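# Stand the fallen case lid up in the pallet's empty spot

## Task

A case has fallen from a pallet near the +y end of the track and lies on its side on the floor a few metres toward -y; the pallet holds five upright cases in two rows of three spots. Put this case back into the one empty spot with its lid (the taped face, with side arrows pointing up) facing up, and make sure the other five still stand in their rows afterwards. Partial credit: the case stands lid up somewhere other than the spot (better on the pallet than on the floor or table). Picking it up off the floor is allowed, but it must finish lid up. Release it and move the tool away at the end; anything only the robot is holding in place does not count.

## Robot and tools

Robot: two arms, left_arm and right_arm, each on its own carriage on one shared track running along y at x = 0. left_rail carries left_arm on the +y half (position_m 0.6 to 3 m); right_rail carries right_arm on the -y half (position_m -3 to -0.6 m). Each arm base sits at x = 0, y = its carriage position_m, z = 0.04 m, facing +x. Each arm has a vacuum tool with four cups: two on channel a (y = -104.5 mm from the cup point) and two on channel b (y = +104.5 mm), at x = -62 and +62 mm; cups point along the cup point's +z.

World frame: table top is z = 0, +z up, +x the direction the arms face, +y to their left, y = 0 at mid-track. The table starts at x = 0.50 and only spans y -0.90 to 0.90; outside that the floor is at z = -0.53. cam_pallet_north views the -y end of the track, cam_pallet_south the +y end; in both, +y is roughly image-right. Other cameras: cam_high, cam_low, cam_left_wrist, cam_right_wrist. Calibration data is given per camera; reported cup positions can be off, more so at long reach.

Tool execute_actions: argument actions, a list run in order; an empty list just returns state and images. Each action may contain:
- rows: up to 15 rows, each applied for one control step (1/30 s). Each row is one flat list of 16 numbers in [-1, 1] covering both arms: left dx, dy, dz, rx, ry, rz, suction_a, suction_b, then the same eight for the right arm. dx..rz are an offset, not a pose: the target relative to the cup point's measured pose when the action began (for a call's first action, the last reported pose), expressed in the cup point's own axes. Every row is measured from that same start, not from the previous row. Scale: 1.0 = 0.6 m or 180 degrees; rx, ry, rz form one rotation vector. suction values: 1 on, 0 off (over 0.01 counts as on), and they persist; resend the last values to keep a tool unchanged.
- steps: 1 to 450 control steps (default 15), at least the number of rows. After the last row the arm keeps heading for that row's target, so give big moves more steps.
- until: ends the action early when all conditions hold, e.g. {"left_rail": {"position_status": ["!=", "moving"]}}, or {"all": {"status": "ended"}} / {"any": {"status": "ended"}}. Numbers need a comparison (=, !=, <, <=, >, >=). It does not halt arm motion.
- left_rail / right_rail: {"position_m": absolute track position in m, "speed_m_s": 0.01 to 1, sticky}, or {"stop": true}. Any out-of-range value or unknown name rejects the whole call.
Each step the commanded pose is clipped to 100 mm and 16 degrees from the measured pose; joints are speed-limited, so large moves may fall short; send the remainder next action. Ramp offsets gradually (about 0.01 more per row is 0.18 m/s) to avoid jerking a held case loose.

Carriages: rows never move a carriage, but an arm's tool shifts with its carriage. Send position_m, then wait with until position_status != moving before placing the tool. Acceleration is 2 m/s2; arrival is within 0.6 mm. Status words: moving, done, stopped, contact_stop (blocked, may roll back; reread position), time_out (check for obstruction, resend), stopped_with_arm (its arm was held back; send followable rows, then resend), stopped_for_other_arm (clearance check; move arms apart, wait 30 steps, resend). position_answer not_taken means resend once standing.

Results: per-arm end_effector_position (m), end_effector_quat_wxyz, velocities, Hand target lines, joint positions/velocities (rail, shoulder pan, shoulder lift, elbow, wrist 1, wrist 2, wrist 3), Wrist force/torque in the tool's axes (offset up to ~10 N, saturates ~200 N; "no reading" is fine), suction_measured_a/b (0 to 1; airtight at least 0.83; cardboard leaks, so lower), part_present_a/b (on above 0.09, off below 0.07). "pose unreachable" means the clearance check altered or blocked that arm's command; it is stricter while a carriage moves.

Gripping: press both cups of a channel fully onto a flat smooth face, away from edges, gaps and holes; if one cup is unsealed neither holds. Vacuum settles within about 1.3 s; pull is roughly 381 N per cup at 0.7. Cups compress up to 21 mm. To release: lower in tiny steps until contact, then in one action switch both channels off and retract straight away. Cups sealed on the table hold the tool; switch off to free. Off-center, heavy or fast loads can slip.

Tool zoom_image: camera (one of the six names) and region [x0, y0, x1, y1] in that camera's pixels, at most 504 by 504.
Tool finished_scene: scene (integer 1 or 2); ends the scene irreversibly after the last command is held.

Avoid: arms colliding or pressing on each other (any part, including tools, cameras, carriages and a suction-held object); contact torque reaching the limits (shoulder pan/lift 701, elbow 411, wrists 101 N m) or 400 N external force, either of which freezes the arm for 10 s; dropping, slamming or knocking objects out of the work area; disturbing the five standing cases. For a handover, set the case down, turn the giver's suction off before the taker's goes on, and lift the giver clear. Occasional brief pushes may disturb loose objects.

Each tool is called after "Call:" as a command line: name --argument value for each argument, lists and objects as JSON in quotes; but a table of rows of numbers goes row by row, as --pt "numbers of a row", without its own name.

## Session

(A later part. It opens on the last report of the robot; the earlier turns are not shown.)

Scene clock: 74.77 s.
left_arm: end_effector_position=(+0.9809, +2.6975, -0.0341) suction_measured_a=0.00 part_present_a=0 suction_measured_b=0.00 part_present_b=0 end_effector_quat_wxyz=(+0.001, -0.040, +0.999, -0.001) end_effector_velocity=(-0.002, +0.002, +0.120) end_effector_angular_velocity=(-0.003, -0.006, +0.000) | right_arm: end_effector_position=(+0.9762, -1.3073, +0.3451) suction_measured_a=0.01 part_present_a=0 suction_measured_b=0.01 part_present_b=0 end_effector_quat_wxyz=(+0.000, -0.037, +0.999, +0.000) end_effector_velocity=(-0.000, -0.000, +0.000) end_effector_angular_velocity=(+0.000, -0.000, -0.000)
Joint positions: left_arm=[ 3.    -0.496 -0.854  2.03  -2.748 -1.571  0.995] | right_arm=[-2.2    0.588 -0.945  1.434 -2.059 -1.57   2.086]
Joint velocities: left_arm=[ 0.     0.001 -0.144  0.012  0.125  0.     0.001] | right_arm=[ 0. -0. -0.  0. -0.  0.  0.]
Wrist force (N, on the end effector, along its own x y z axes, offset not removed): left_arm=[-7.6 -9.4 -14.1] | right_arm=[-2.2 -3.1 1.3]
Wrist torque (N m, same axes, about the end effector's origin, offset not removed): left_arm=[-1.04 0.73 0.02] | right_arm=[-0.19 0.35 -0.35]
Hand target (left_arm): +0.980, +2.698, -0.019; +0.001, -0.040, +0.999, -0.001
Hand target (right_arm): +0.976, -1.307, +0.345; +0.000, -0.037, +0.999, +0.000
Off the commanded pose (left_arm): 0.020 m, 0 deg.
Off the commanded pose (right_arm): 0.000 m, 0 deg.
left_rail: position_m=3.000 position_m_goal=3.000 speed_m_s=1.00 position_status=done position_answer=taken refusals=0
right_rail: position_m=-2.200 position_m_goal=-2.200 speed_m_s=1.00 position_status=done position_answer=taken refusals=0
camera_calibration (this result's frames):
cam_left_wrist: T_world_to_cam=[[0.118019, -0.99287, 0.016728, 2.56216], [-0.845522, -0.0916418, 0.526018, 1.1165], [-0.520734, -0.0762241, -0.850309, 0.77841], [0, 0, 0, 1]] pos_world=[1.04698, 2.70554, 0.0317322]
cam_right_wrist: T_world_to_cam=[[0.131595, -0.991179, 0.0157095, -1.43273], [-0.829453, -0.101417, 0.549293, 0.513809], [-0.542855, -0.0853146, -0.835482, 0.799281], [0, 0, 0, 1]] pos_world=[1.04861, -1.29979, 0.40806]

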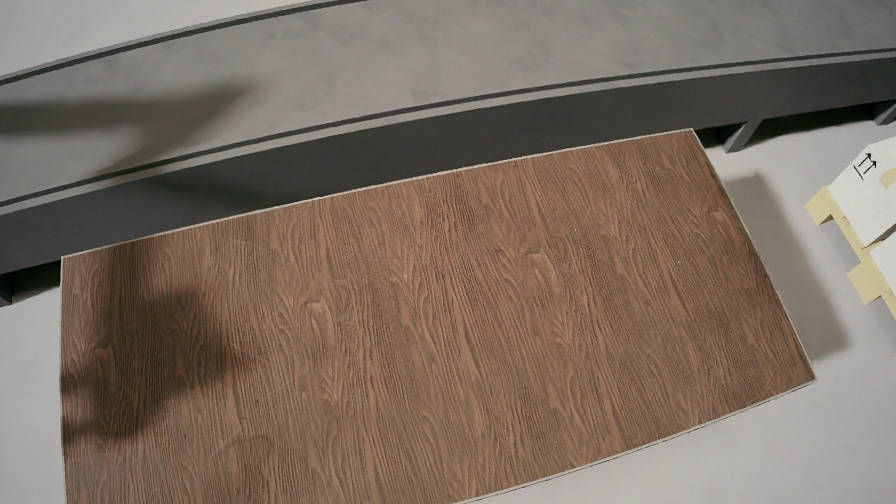

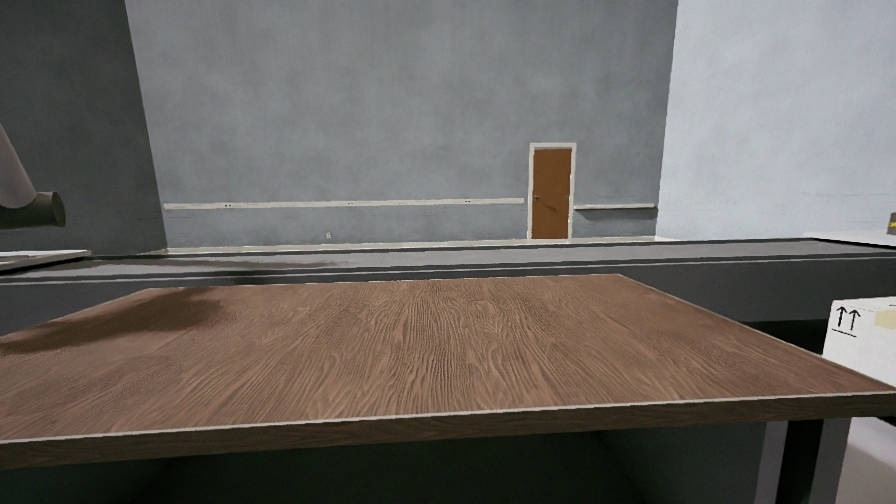

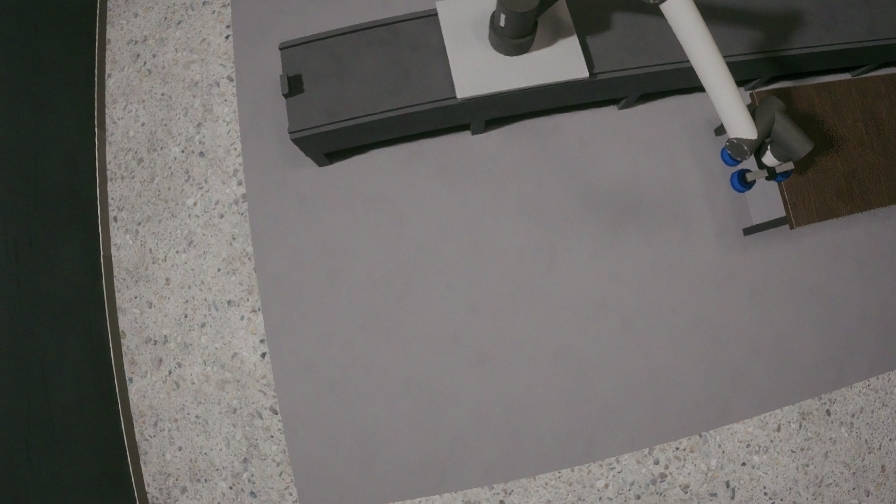

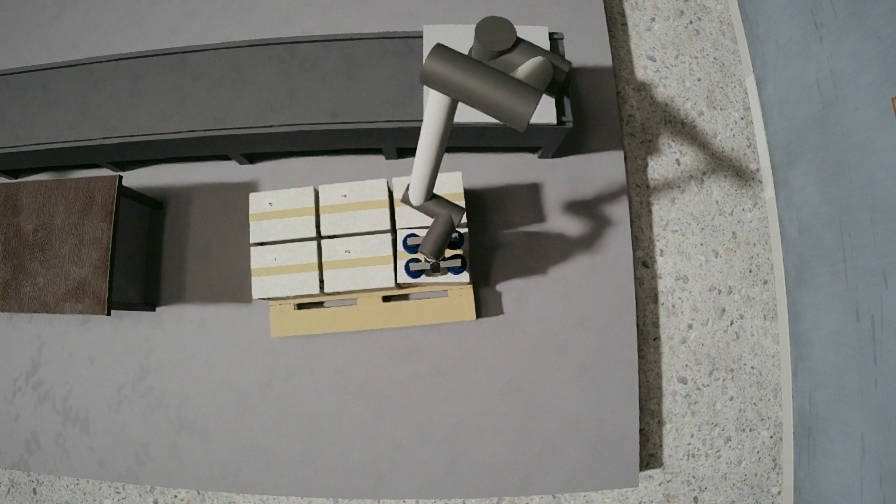

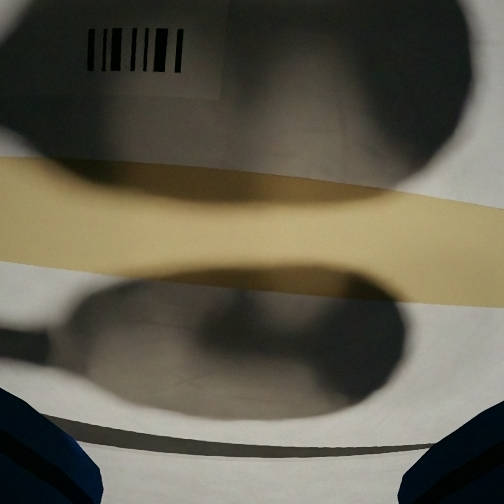

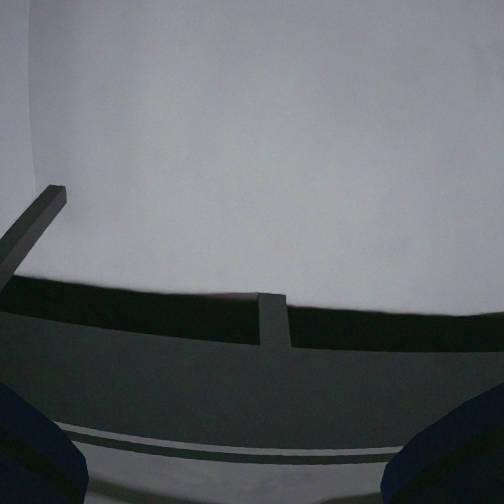

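Call:
execute_actions --actions '[]'

Call:
zoom_image --camera "cam_pallet_south" --region '[240, 160, 500, 340]'

Scene clock: 75.23 s.
left_arm: end_effector_position=(+0.9805, +2.6979, -0.0199) suction_measured_a=0.00 part_present_a=0 suction_measured_b=0.00 part_present_b=0 end_effector_quat_wxyz=(+0.001, -0.040, +0.999, -0.001) end_effector_velocity=(+0.000, +0.000, +0.003) end_effector_angular_velocity=(-0.000, -0.000, +0.000) | right_arm: end_effector_position=(+0.9762, -1.3073, +0.3451) suction_measured_a=0.01 part_present_a=0 suction_measured_b=0.01 part_present_b=0 end_effector_quat_wxyz=(+0.000, -0.037, +0.999, +0.000) end_effector_velocity=(-0.000, +0.000, -0.000) end_effector_angular_velocity=(-0.000, +0.000, +0.000)
Joint positions: left_arm=[ 3.    -0.496 -0.871  2.031 -2.733 -1.571  0.995] | right_arm=[-2.2    0.588 -0.945  1.434 -2.059 -1.57   2.086]
Joint velocities: left_arm=[ 0.     0.    -0.003  0.     0.003  0.     0.   ] | right_arm=[ 0.  0.  0.  0.  0. -0. -0.]
Wrist force (N, on the end effector, along its own x y z axes, offset not removed): left_arm=[-1.6 -3.6 -3.6] | right_arm=[-2.2 -5.6 0.6]
Wrist torque (N m, same axes, about the end effector's origin, offset not removed): left_arm=[-0.46 -0.03 -0.08] | right_arm=[-0.46 0.31 -0.42]
Hand target (left_arm): +0.980, +2.698, -0.019; +0.001, -0.040, +0.999, -0.001
Hand target (right_arm): +0.976, -1.307, +0.345; +0.000, -0.037, +0.999, +0.000
Off the commanded pose (left_arm): 0.006 m, 0 deg.
Off the commanded pose (right_arm): 0.000 m, 0 deg.
left_rail: position_m=3.000 position_m_goal=3.000 speed_m_s=1.00 position_status=done position_answer=taken refusals=0
right_rail: position_m=-2.200 position_m_goal=-2.200 speed_m_s=1.00 position_status=done position_answer=taken refusals=0
camera_calibration (this result's frames):
cam_left_wrist: T_world_to_cam=[[0.11805, -0.992861, 0.0170566, 2.5623], [-0.845796, -0.0915347, 0.525595, 1.10869], [-0.520282, -0.0764728, -0.850564, 0.790537], [0, 0, 0, 1]] pos_world=[1.04655, 2.70595, 0.0459749]
cam_right_wrist: T_world_to_cam=[[0.131595, -0.991179, 0.0157094, -1.43273], [-0.829453, -0.101417, 0.549293, 0.513809], [-0.542855, -0.0853145, -0.835482, 0.799281], [0, 0, 0, 1]] pos_world=[1.04861, -1.29979, 0.408061]

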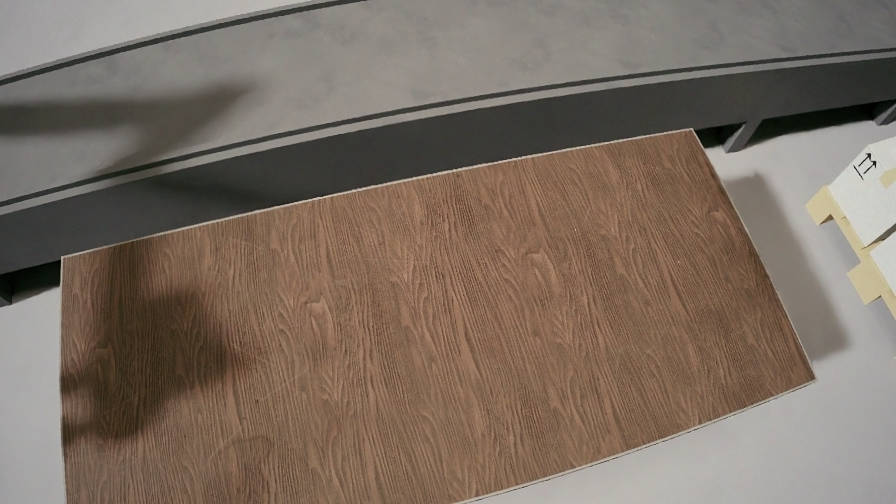

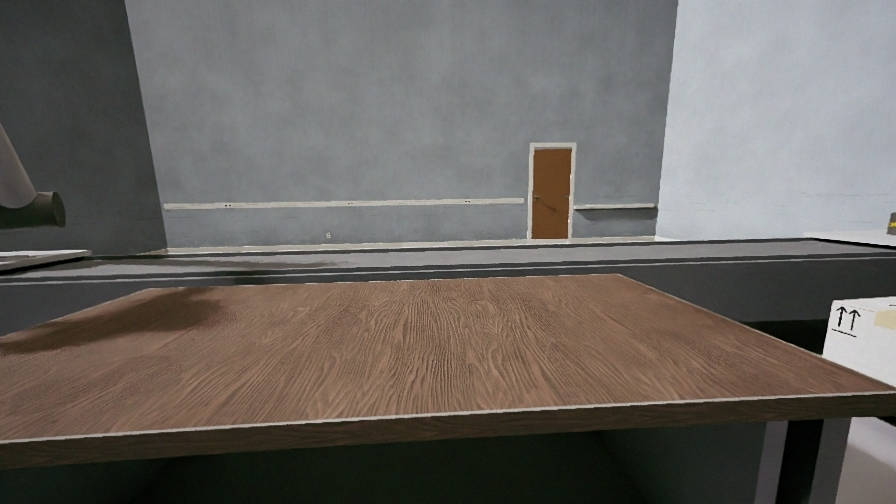

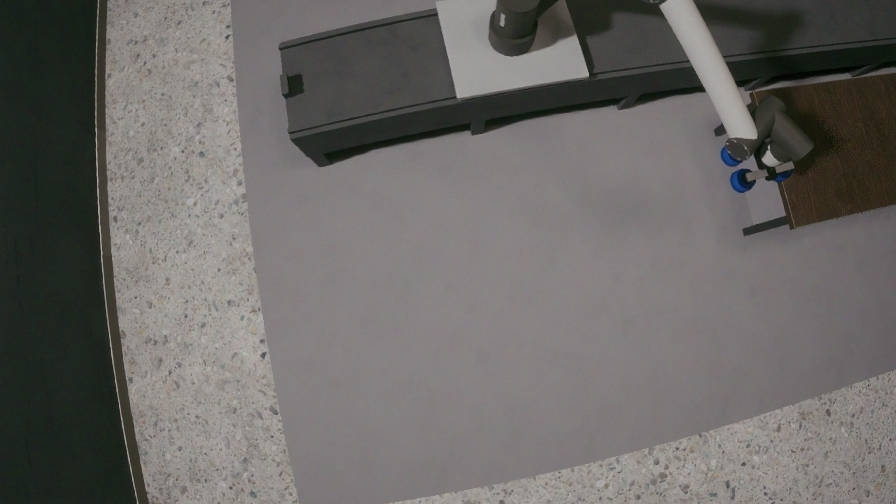

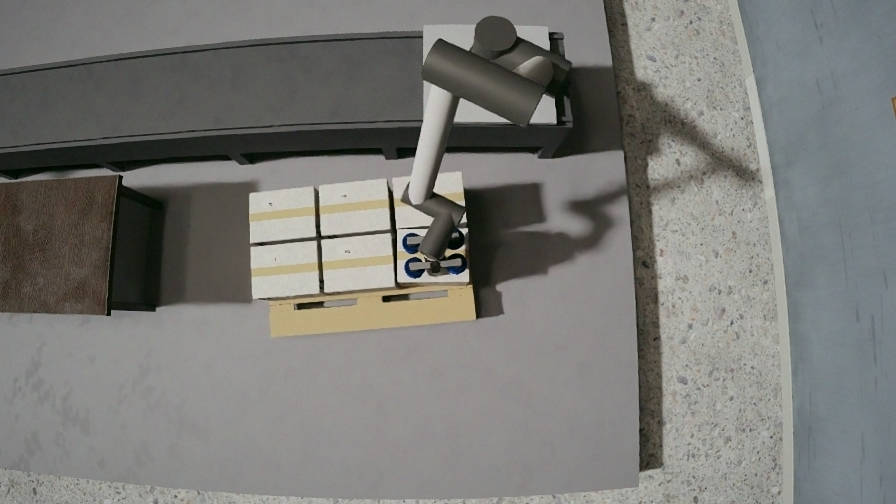

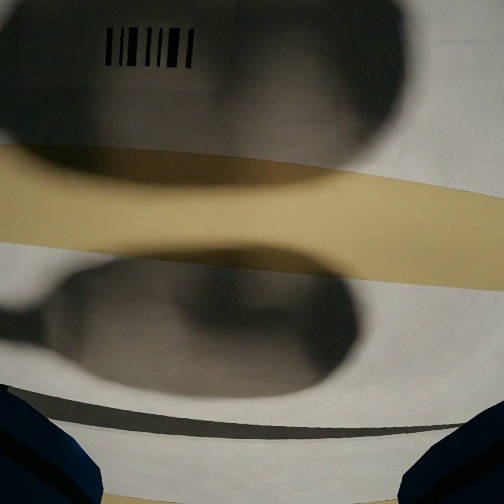

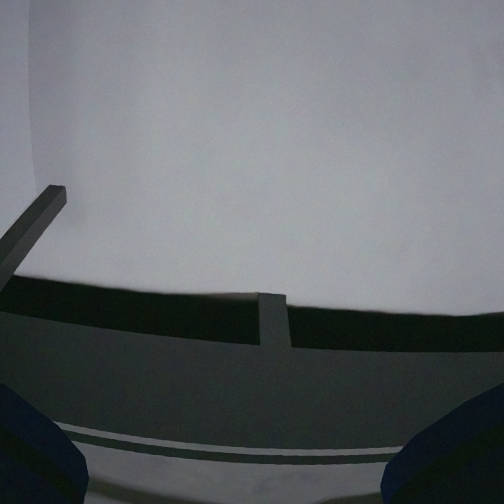

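Region (240, 160, 500, 340) of cam_pallet_south's 896x504 image, scaled by 1.938, with more detail than that image has; it fills the top 349 rows of this view, and the rest is white.

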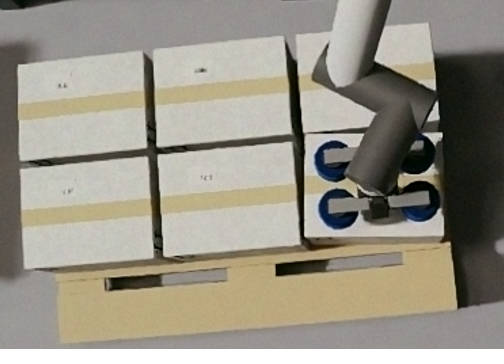

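Call:
zoom_image --camera "cam_pallet_south" --region '[370, 160, 500, 310]'

Region (370, 160, 500, 310) of cam_pallet_south's 896x504 image, scaled by 3.360, with more detail than that image has; it fills the left 437 columns of this view, and the rest is white.

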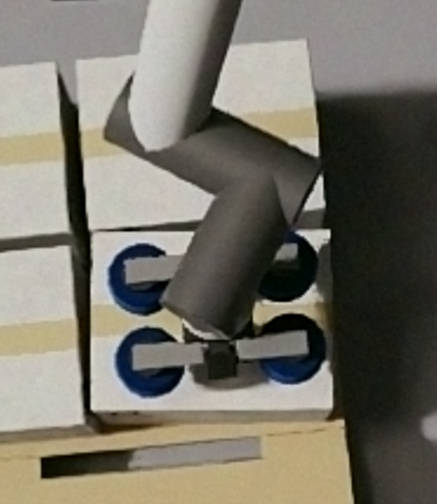

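Call:
zoom_image --camera "cam_pallet_south" --region '[388, 215, 484, 295]'

Call:
zoom_image --camera "cam_pallet_south" --region '[312, 215, 408, 305]'

Region (388, 215, 484, 295) of cam_pallet_south's 896x504 image, scaled by 5.250, with more detail than that image has.

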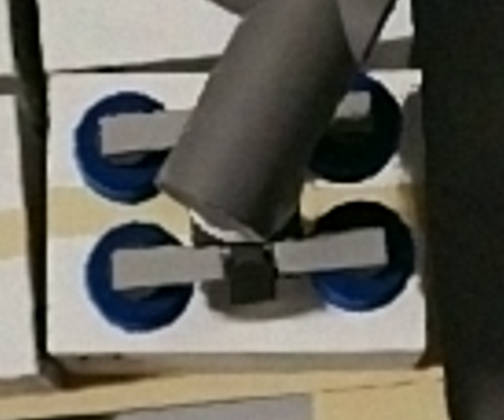

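Region (312, 215, 408, 305) of cam_pallet_south's 896x504 image, scaled by 5.250, with more detail than that image has; it fills the top 472 rows of this view, and the rest is white.

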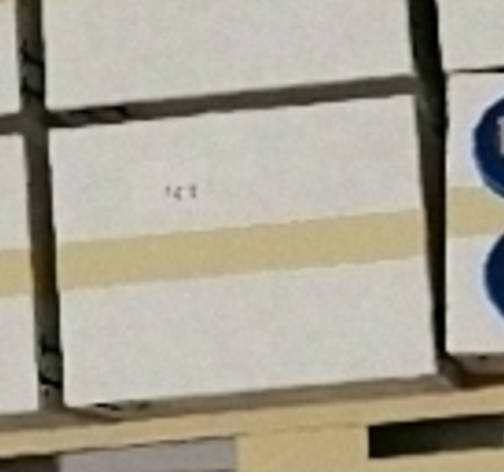

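Call:
execute_actions --actions '[{"rows": [[0.003,-0.003,0.04,0,0,0.008,0,0,0,0,0,0,0,0,0,0],[0.006,-0.006,0.09,0,0,0.017,0,0,0,0,0,0,0,0,0,0],[0.0092,-0.0086,0.135,0,0,0.0256,0,0,0,0,0,0,0,0,0,0]], "steps": 3}]'

Scene clock: 80.90 s.
left_arm: end_effector_position=(+0.9796, +2.6971, -0.0301) suction_measured_a=0.00 part_present_a=0 suction_measured_b=0.00 part_present_b=0 end_effector_quat_wxyz=(+0.001, -0.034, +0.999, -0.001) end_effector_velocity=(-0.028, -0.019, -0.279) end_effector_angular_velocity=(+0.008, +0.010, -0.292) | right_arm: end_effector_position=(+0.9762, -1.3073, +0.3451) suction_measured_a=0.01 part_present_a=0 suction_measured_b=0.01 part_present_b=0 end_effector_quat_wxyz=(+0.000, -0.037, +0.999, +0.000) end_effector_velocity=(+0.000, -0.000, +0.000) end_effector_angular_velocity=(+0.000, -0.000, -0.000)
Joint positions: left_arm=[ 3.    -0.497 -0.86   2.032 -2.745 -1.571  1.006] | right_arm=[-2.2    0.588 -0.945  1.434 -2.059 -1.57   2.086]
Joint velocities: left_arm=[ 0.    -0.03   0.321  0.018 -0.326  0.002  0.261] | right_arm=[ 0. -0. -0.  0. -0. -0.  0.]
Wrist force (N, on the end effector, along its own x y z axes, offset not removed): left_arm=[-2.0 -11.7 -13.5] | right_arm=[-0.4 -3.9 1.7]
Wrist torque (N m, same axes, about the end effector's origin, offset not removed): left_arm=[-1.45 0.08 -0.20] | right_arm=[-0.26 0.13 -0.38]
Hand target (left_arm): +0.970, +2.695, -0.096; -0.001, -0.001, +1.000, +0.001
Hand target (right_arm): +0.976, -1.307, +0.345; +0.000, -0.037, +0.999, +0.000
Off the commanded pose (left_arm): 0.071 m, 4 deg.
Off the commanded pose (right_arm): 0.000 m, 0 deg.
left_rail: position_m=3.000 position_m_goal=3.000 speed_m_s=1.00 position_status=done position_answer=taken refusals=0
right_rail: position_m=-2.200 position_m_goal=-2.200 speed_m_s=1.00 position_status=done position_answer=taken refusals=0
camera_calibration (this result's frames):
cam_left_wrist: T_world_to_cam=[[0.106566, -0.994161, 0.0169666, 2.5765], [-0.846801, -0.0818007, 0.525582, 1.08798], [-0.521125, -0.0703765, -0.850574, 0.765771], [0, 0, 0, 1]] pos_world=[1.0458, 2.70434, 0.0358078]
cam_right_wrist: T_world_to_cam=[[0.131595, -0.991179, 0.0157095, -1.43273], [-0.829453, -0.101417, 0.549293, 0.51381], [-0.542855, -0.0853143, -0.835482, 0.799281], [0, 0, 0, 1]] pos_world=[1.04861, -1.29979, 0.408061]

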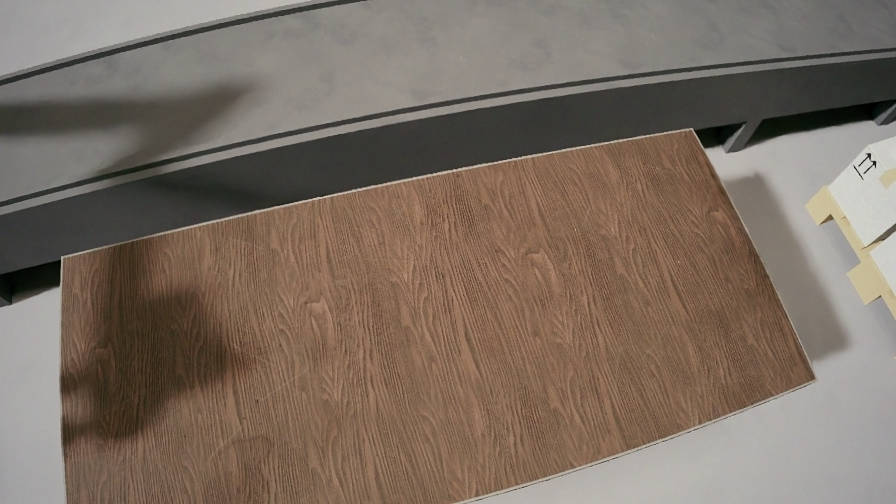

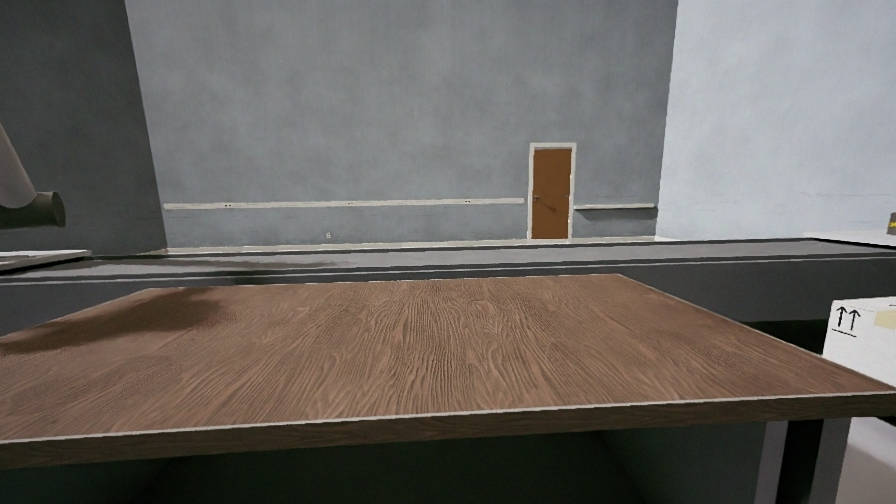

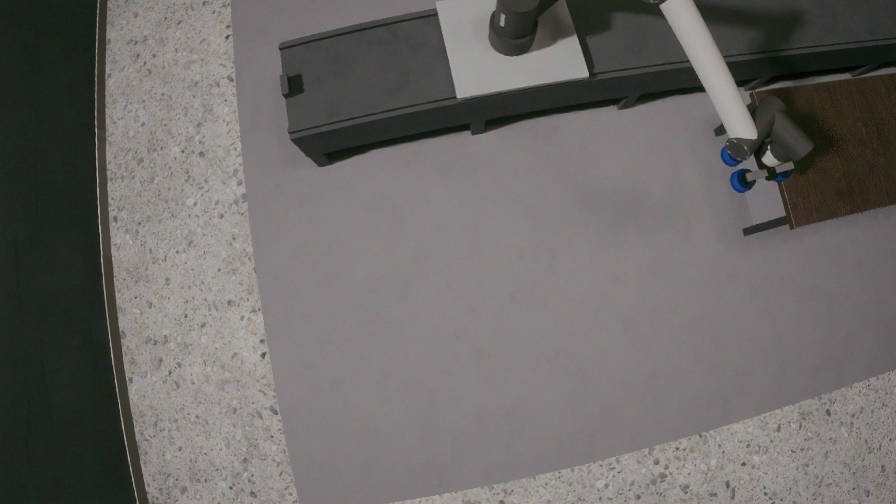

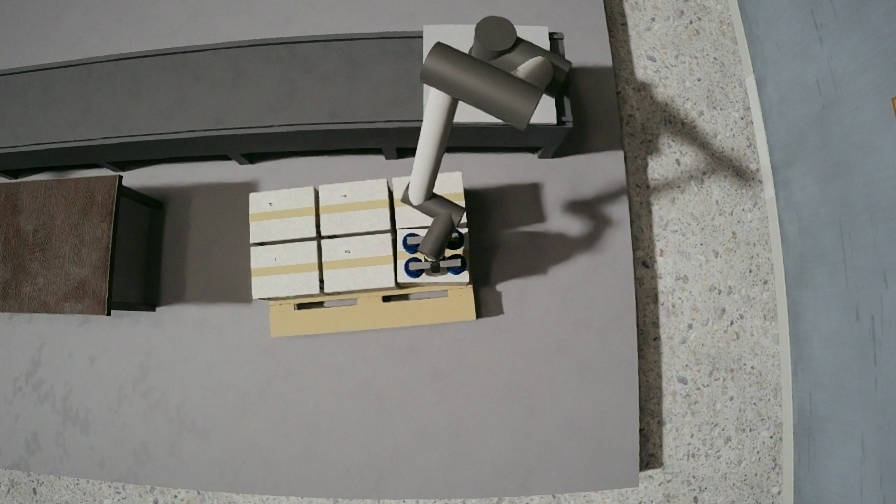

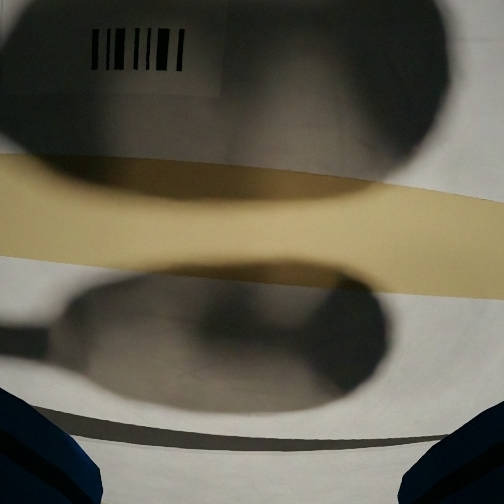

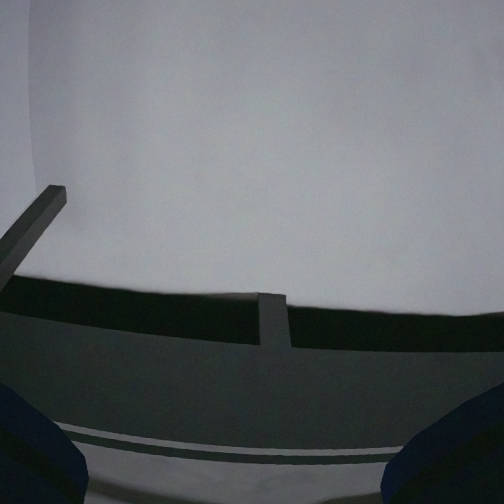

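Call:
execute_actions --actions '[]'

Call:
zoom_image --camera "cam_pallet_south" --region '[388, 215, 484, 295]'

Scene clock: 81.30 s.
left_arm: end_effector_position=(+0.9709, +2.6949, -0.0935) suction_measured_a=0.00 part_present_a=0 suction_measured_b=0.00 part_present_b=0 end_effector_quat_wxyz=(-0.001, -0.002, +1.000, +0.001) end_effector_velocity=(-0.004, -0.001, -0.022) end_effector_angular_velocity=(+0.001, +0.001, -0.023) | right_arm: end_effector_position=(+0.9762, -1.3073, +0.3451) suction_measured_a=0.01 part_present_a=0 suction_measured_b=0.01 part_present_b=0 end_effector_quat_wxyz=(+0.000, -0.037, +0.999, +0.000) end_effector_velocity=(-0.000, +0.000, +0.000) end_effector_angular_velocity=(+0.000, -0.000, +0.000)
Joint positions: left_arm=[ 3.    -0.503 -0.787  2.036 -2.817 -1.571  1.063] | right_arm=[-2.2    0.588 -0.945  1.434 -2.059 -1.57   2.086]
Joint velocities: left_arm=[ 0.    -0.002  0.026  0.001 -0.026  0.     0.021] | right_arm=[ 0. -0. -0. -0.  0.  0. -0.]
Wrist force (N, on the end effector, along its own x y z axes, offset not removed): left_arm=[-1.2 -4.8 -7.8] | right_arm=[-1.7 -6.3 0.7]
Wrist torque (N m, same axes, about the end effector's origin, offset not removed): left_arm=[-0.37 0.03 0.00] | right_arm=[-0.61 0.20 -0.33]
Hand target (left_arm): +0.970, +2.695, -0.096; -0.001, -0.001, +1.000, +0.001
Hand target (right_arm): +0.976, -1.307, +0.345; +0.000, -0.037, +0.999, +0.000
Off the commanded pose (left_arm): 0.009 m, 0 deg.
Off the commanded pose (right_arm): 0.000 m, 0 deg.
left_rail: position_m=3.000 position_m_goal=3.000 speed_m_s=1.00 position_status=done position_answer=taken refusals=0
right_rail: position_m=-2.200 position_m_goal=-2.200 speed_m_s=1.00 position_status=done position_answer=taken refusals=0
camera_calibration (this result's frames):
cam_left_wrist: T_world_to_cam=[[0.0431654, -0.99897, 0.0140067, 2.65057], [-0.848175, -0.0292337, 0.528908, 0.973678], [-0.527954, -0.0347107, -0.848563, 0.617813], [0, 0, 0, 1]] pos_world=[1.03761, 2.69775, -0.0278586]
cam_right_wrist: T_world_to_cam=[[0.131595, -0.991179, 0.0157094, -1.43273], [-0.829453, -0.101417, 0.549293, 0.513809], [-0.542855, -0.0853144, -0.835482, 0.799281], [0, 0, 0, 1]] pos_world=[1.04861, -1.29979, 0.408061]

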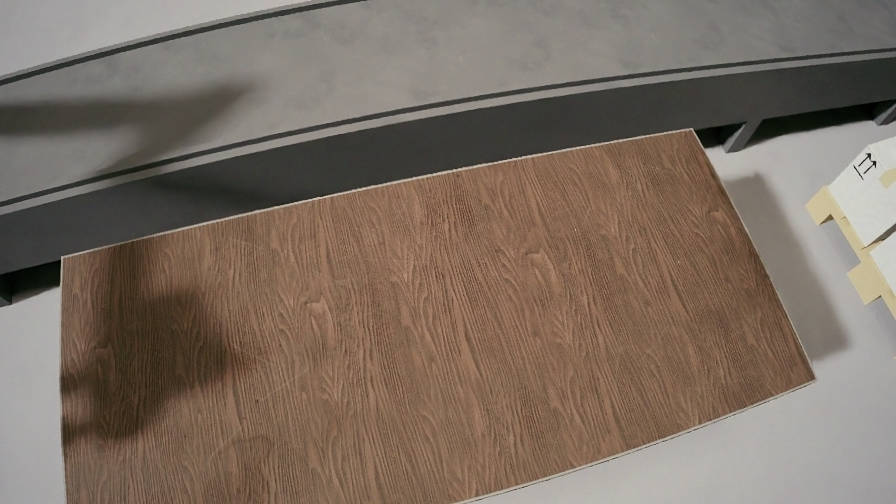

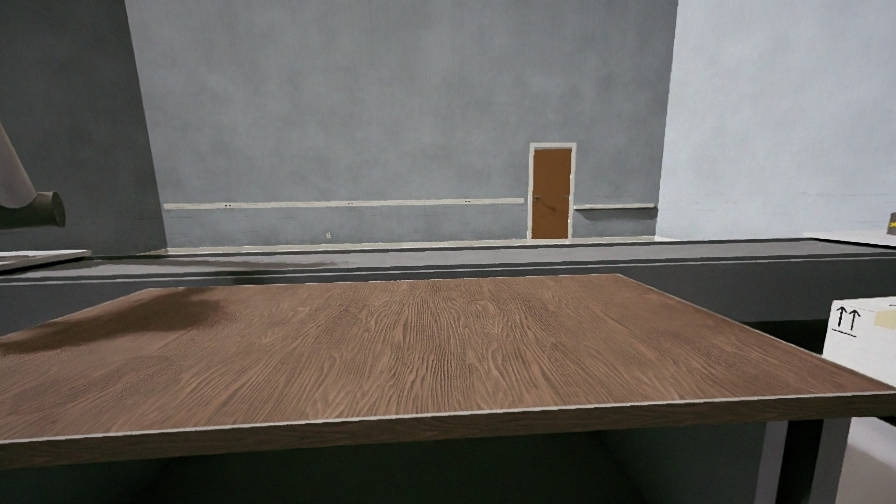

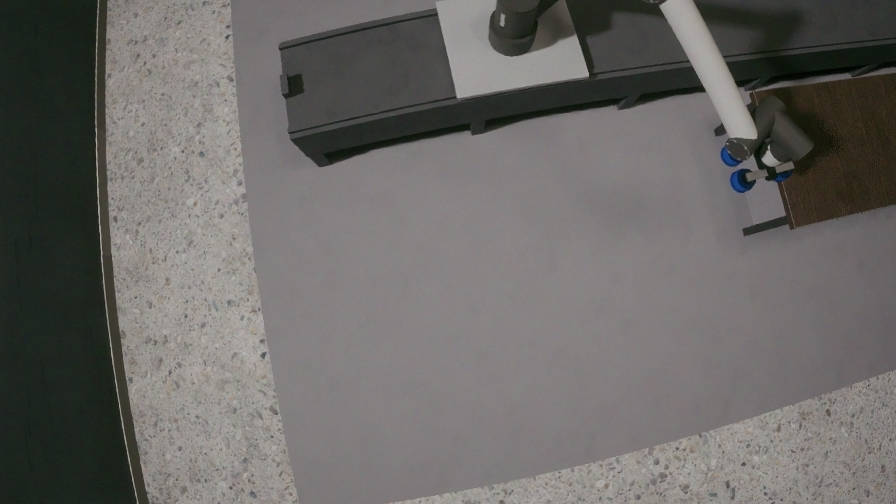

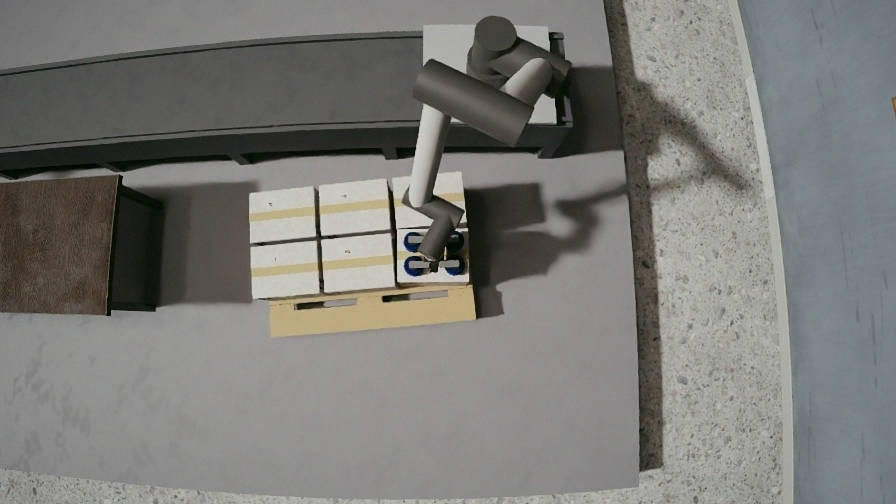

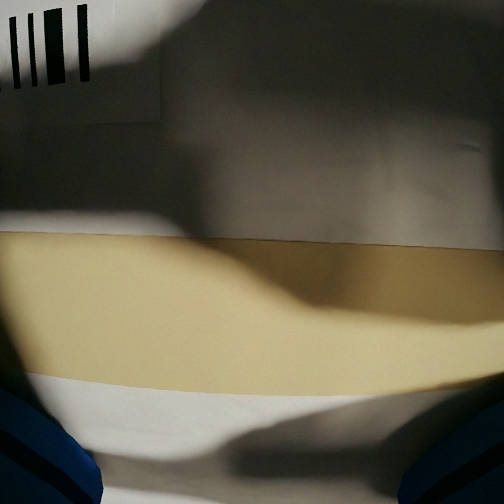

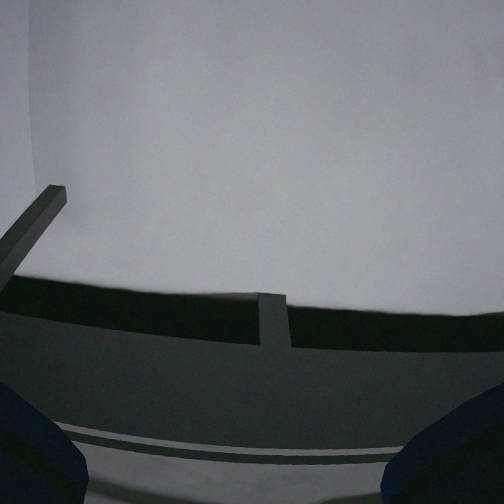

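Region (388, 215, 484, 295) of cam_pallet_south's 896x504 image, scaled by 5.250, with more detail than that image has.

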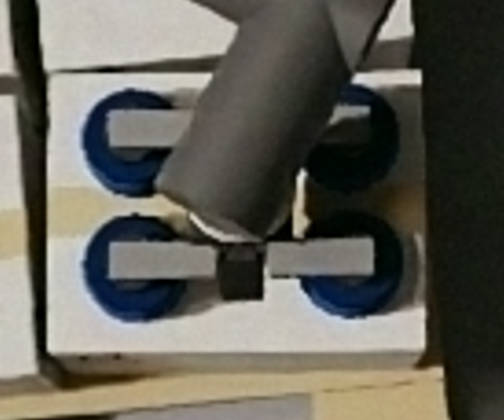

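Call:
execute_actions --actions '[{"rows": [[-0.0075,-0.0033,0.0192,0.001,-0.00095,0,0,0,0,0,0,0,0,0,0,0]], "steps": 1}]'

Scene clock: 82.23 s.
left_arm: end_effector_position=(+0.9704, +2.6948, -0.0964) suction_measured_a=0.00 part_present_a=0 suction_measured_b=0.00 part_present_b=0 end_effector_quat_wxyz=(-0.001, -0.001, +1.000, +0.001) end_effector_velocity=(+0.007, -0.004, -0.015) end_effector_angular_velocity=(-0.004, -0.007, +0.000) | right_arm: end_effector_position=(+0.9762, -1.3073, +0.3451) suction_measured_a=0.01 part_present_a=0 suction_measured_b=0.01 part_present_b=0 end_effector_quat_wxyz=(+0.000, -0.037, +0.999, +0.000) end_effector_velocity=(+0.000, +0.000, -0.000) end_effector_angular_velocity=(-0.000, +0.000, -0.000)
Joint positions: left_arm=[ 3.    -0.504 -0.783  2.036 -2.821 -1.571  1.066] | right_arm=[-2.2    0.588 -0.945  1.434 -2.059 -1.57   2.086]
Joint velocities: left_arm=[ 0.     0.     0.022 -0.011 -0.02  -0.     0.   ] | right_arm=[ 0. -0.  0. -0.  0. -0.  0.]
Wrist force (N, on the end effector, along its own x y z axes, offset not removed): left_arm=[6.4 -4.6 -4.3] | right_arm=[0.2 -6.8 1.8]
Wrist torque (N m, same axes, about the end effector's origin, offset not removed): left_arm=[-0.67 -0.82 0.10] | right_arm=[-0.64 -0.03 -0.36]
Hand target (left_arm): +0.975, +2.693, -0.105; +0.000, -0.002, +1.000, -0.001
Hand target (right_arm): +0.976, -1.307, +0.345; +0.000, -0.037, +0.999, +0.000
Off the commanded pose (left_arm): 0.010 m, 0 deg.
Off the commanded pose (right_arm): 0.000 m, 0 deg.
left_rail: position_m=3.000 position_m_goal=3.000 speed_m_s=1.00 position_status=done position_answer=taken refusals=0
right_rail: position_m=-2.200 position_m_goal=-2.200 speed_m_s=1.00 position_status=done position_answer=taken refusals=0
camera_calibration (this result's frames):
cam_left_wrist: T_world_to_cam=[[0.0402887, -0.999091, 0.013917, 2.65365], [-0.848186, -0.0268343, 0.529018, 0.968415], [-0.528164, -0.0331177, -0.848496, 0.61099], [0, 0, 0, 1]] pos_world=[1.03719, 2.69746, -0.0308172]
cam_right_wrist: T_world_to_cam=[[0.131595, -0.991179, 0.0157093, -1.43273], [-0.829453, -0.101417, 0.549293, 0.513809], [-0.542854, -0.0853144, -0.835482, 0.799281], [0, 0, 0, 1]] pos_world=[1.04861, -1.29979, 0.408061]

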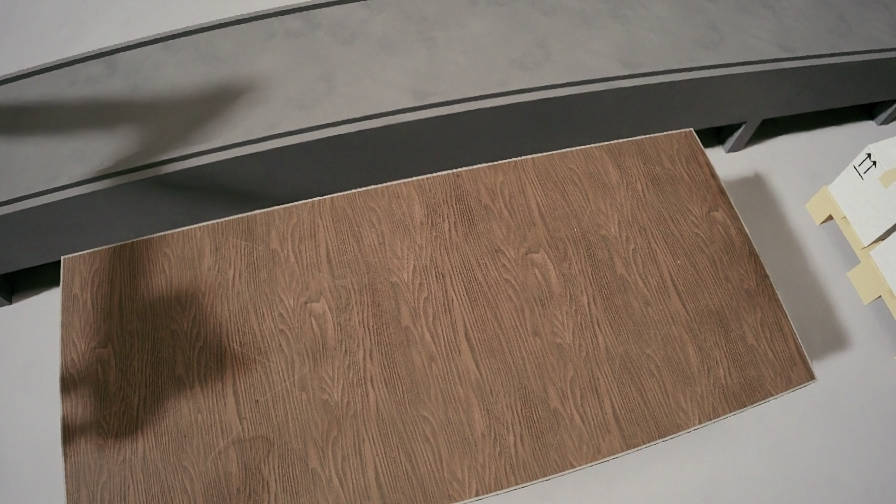

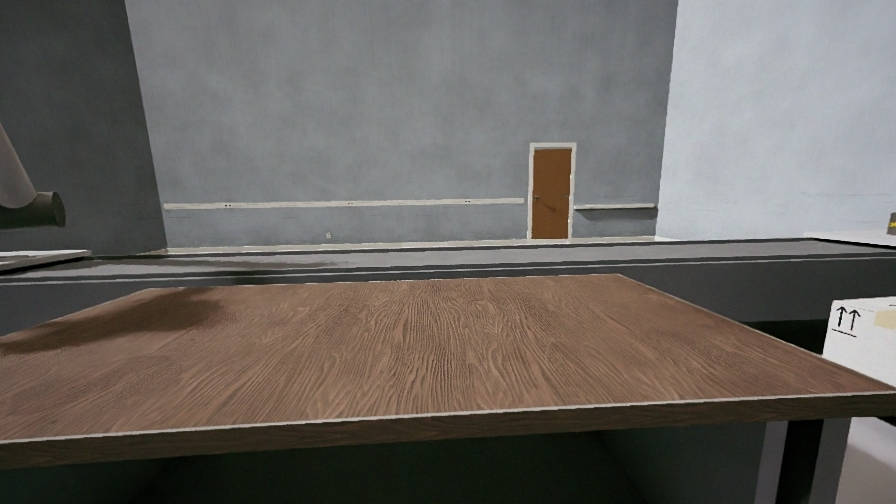

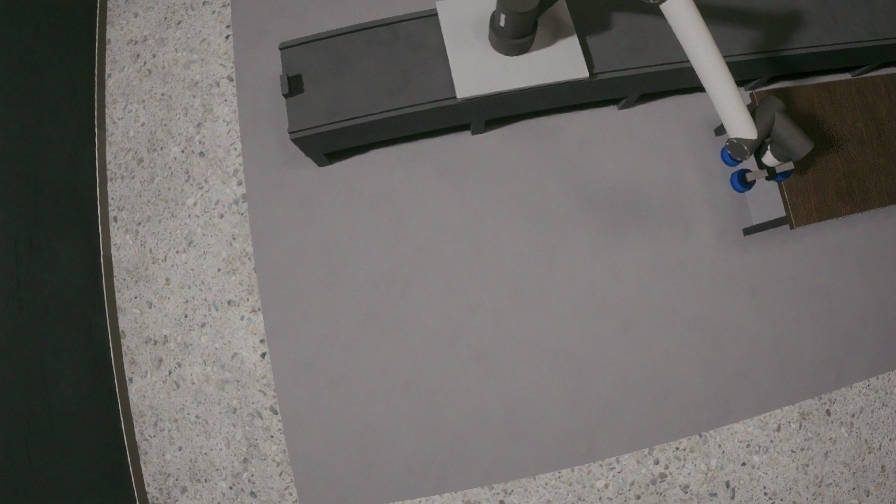

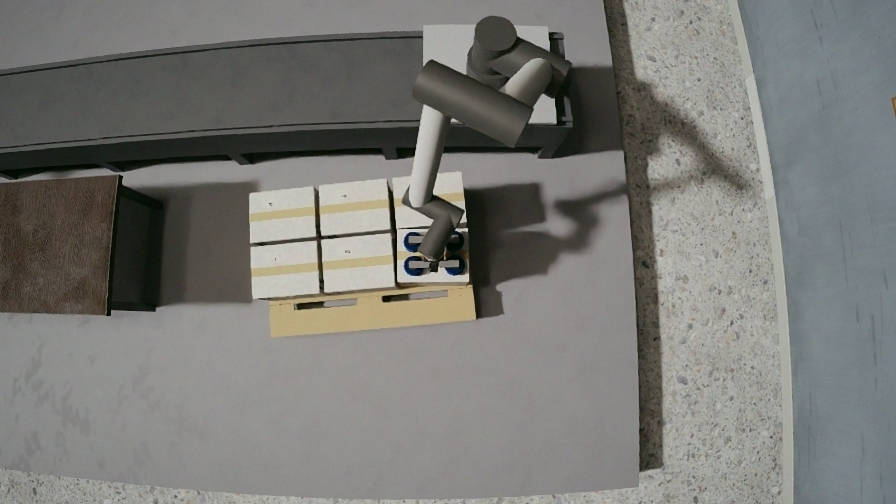

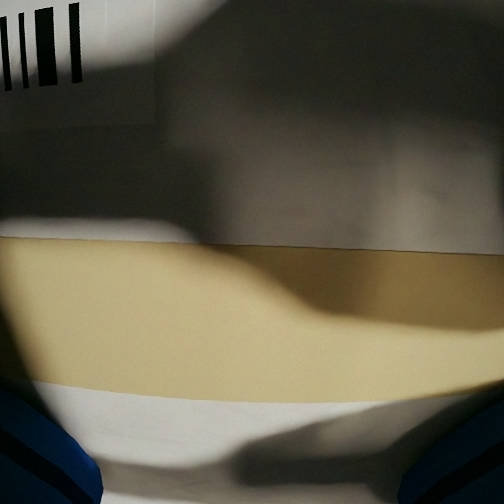

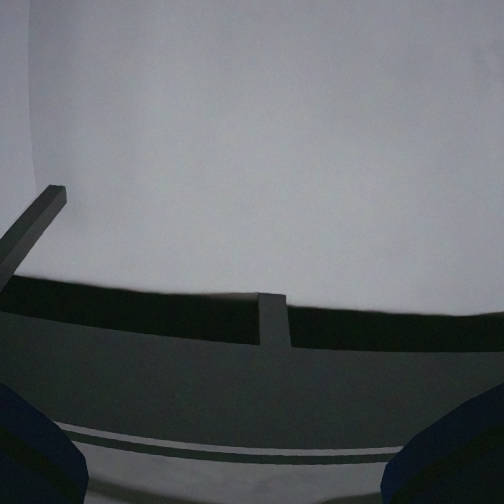

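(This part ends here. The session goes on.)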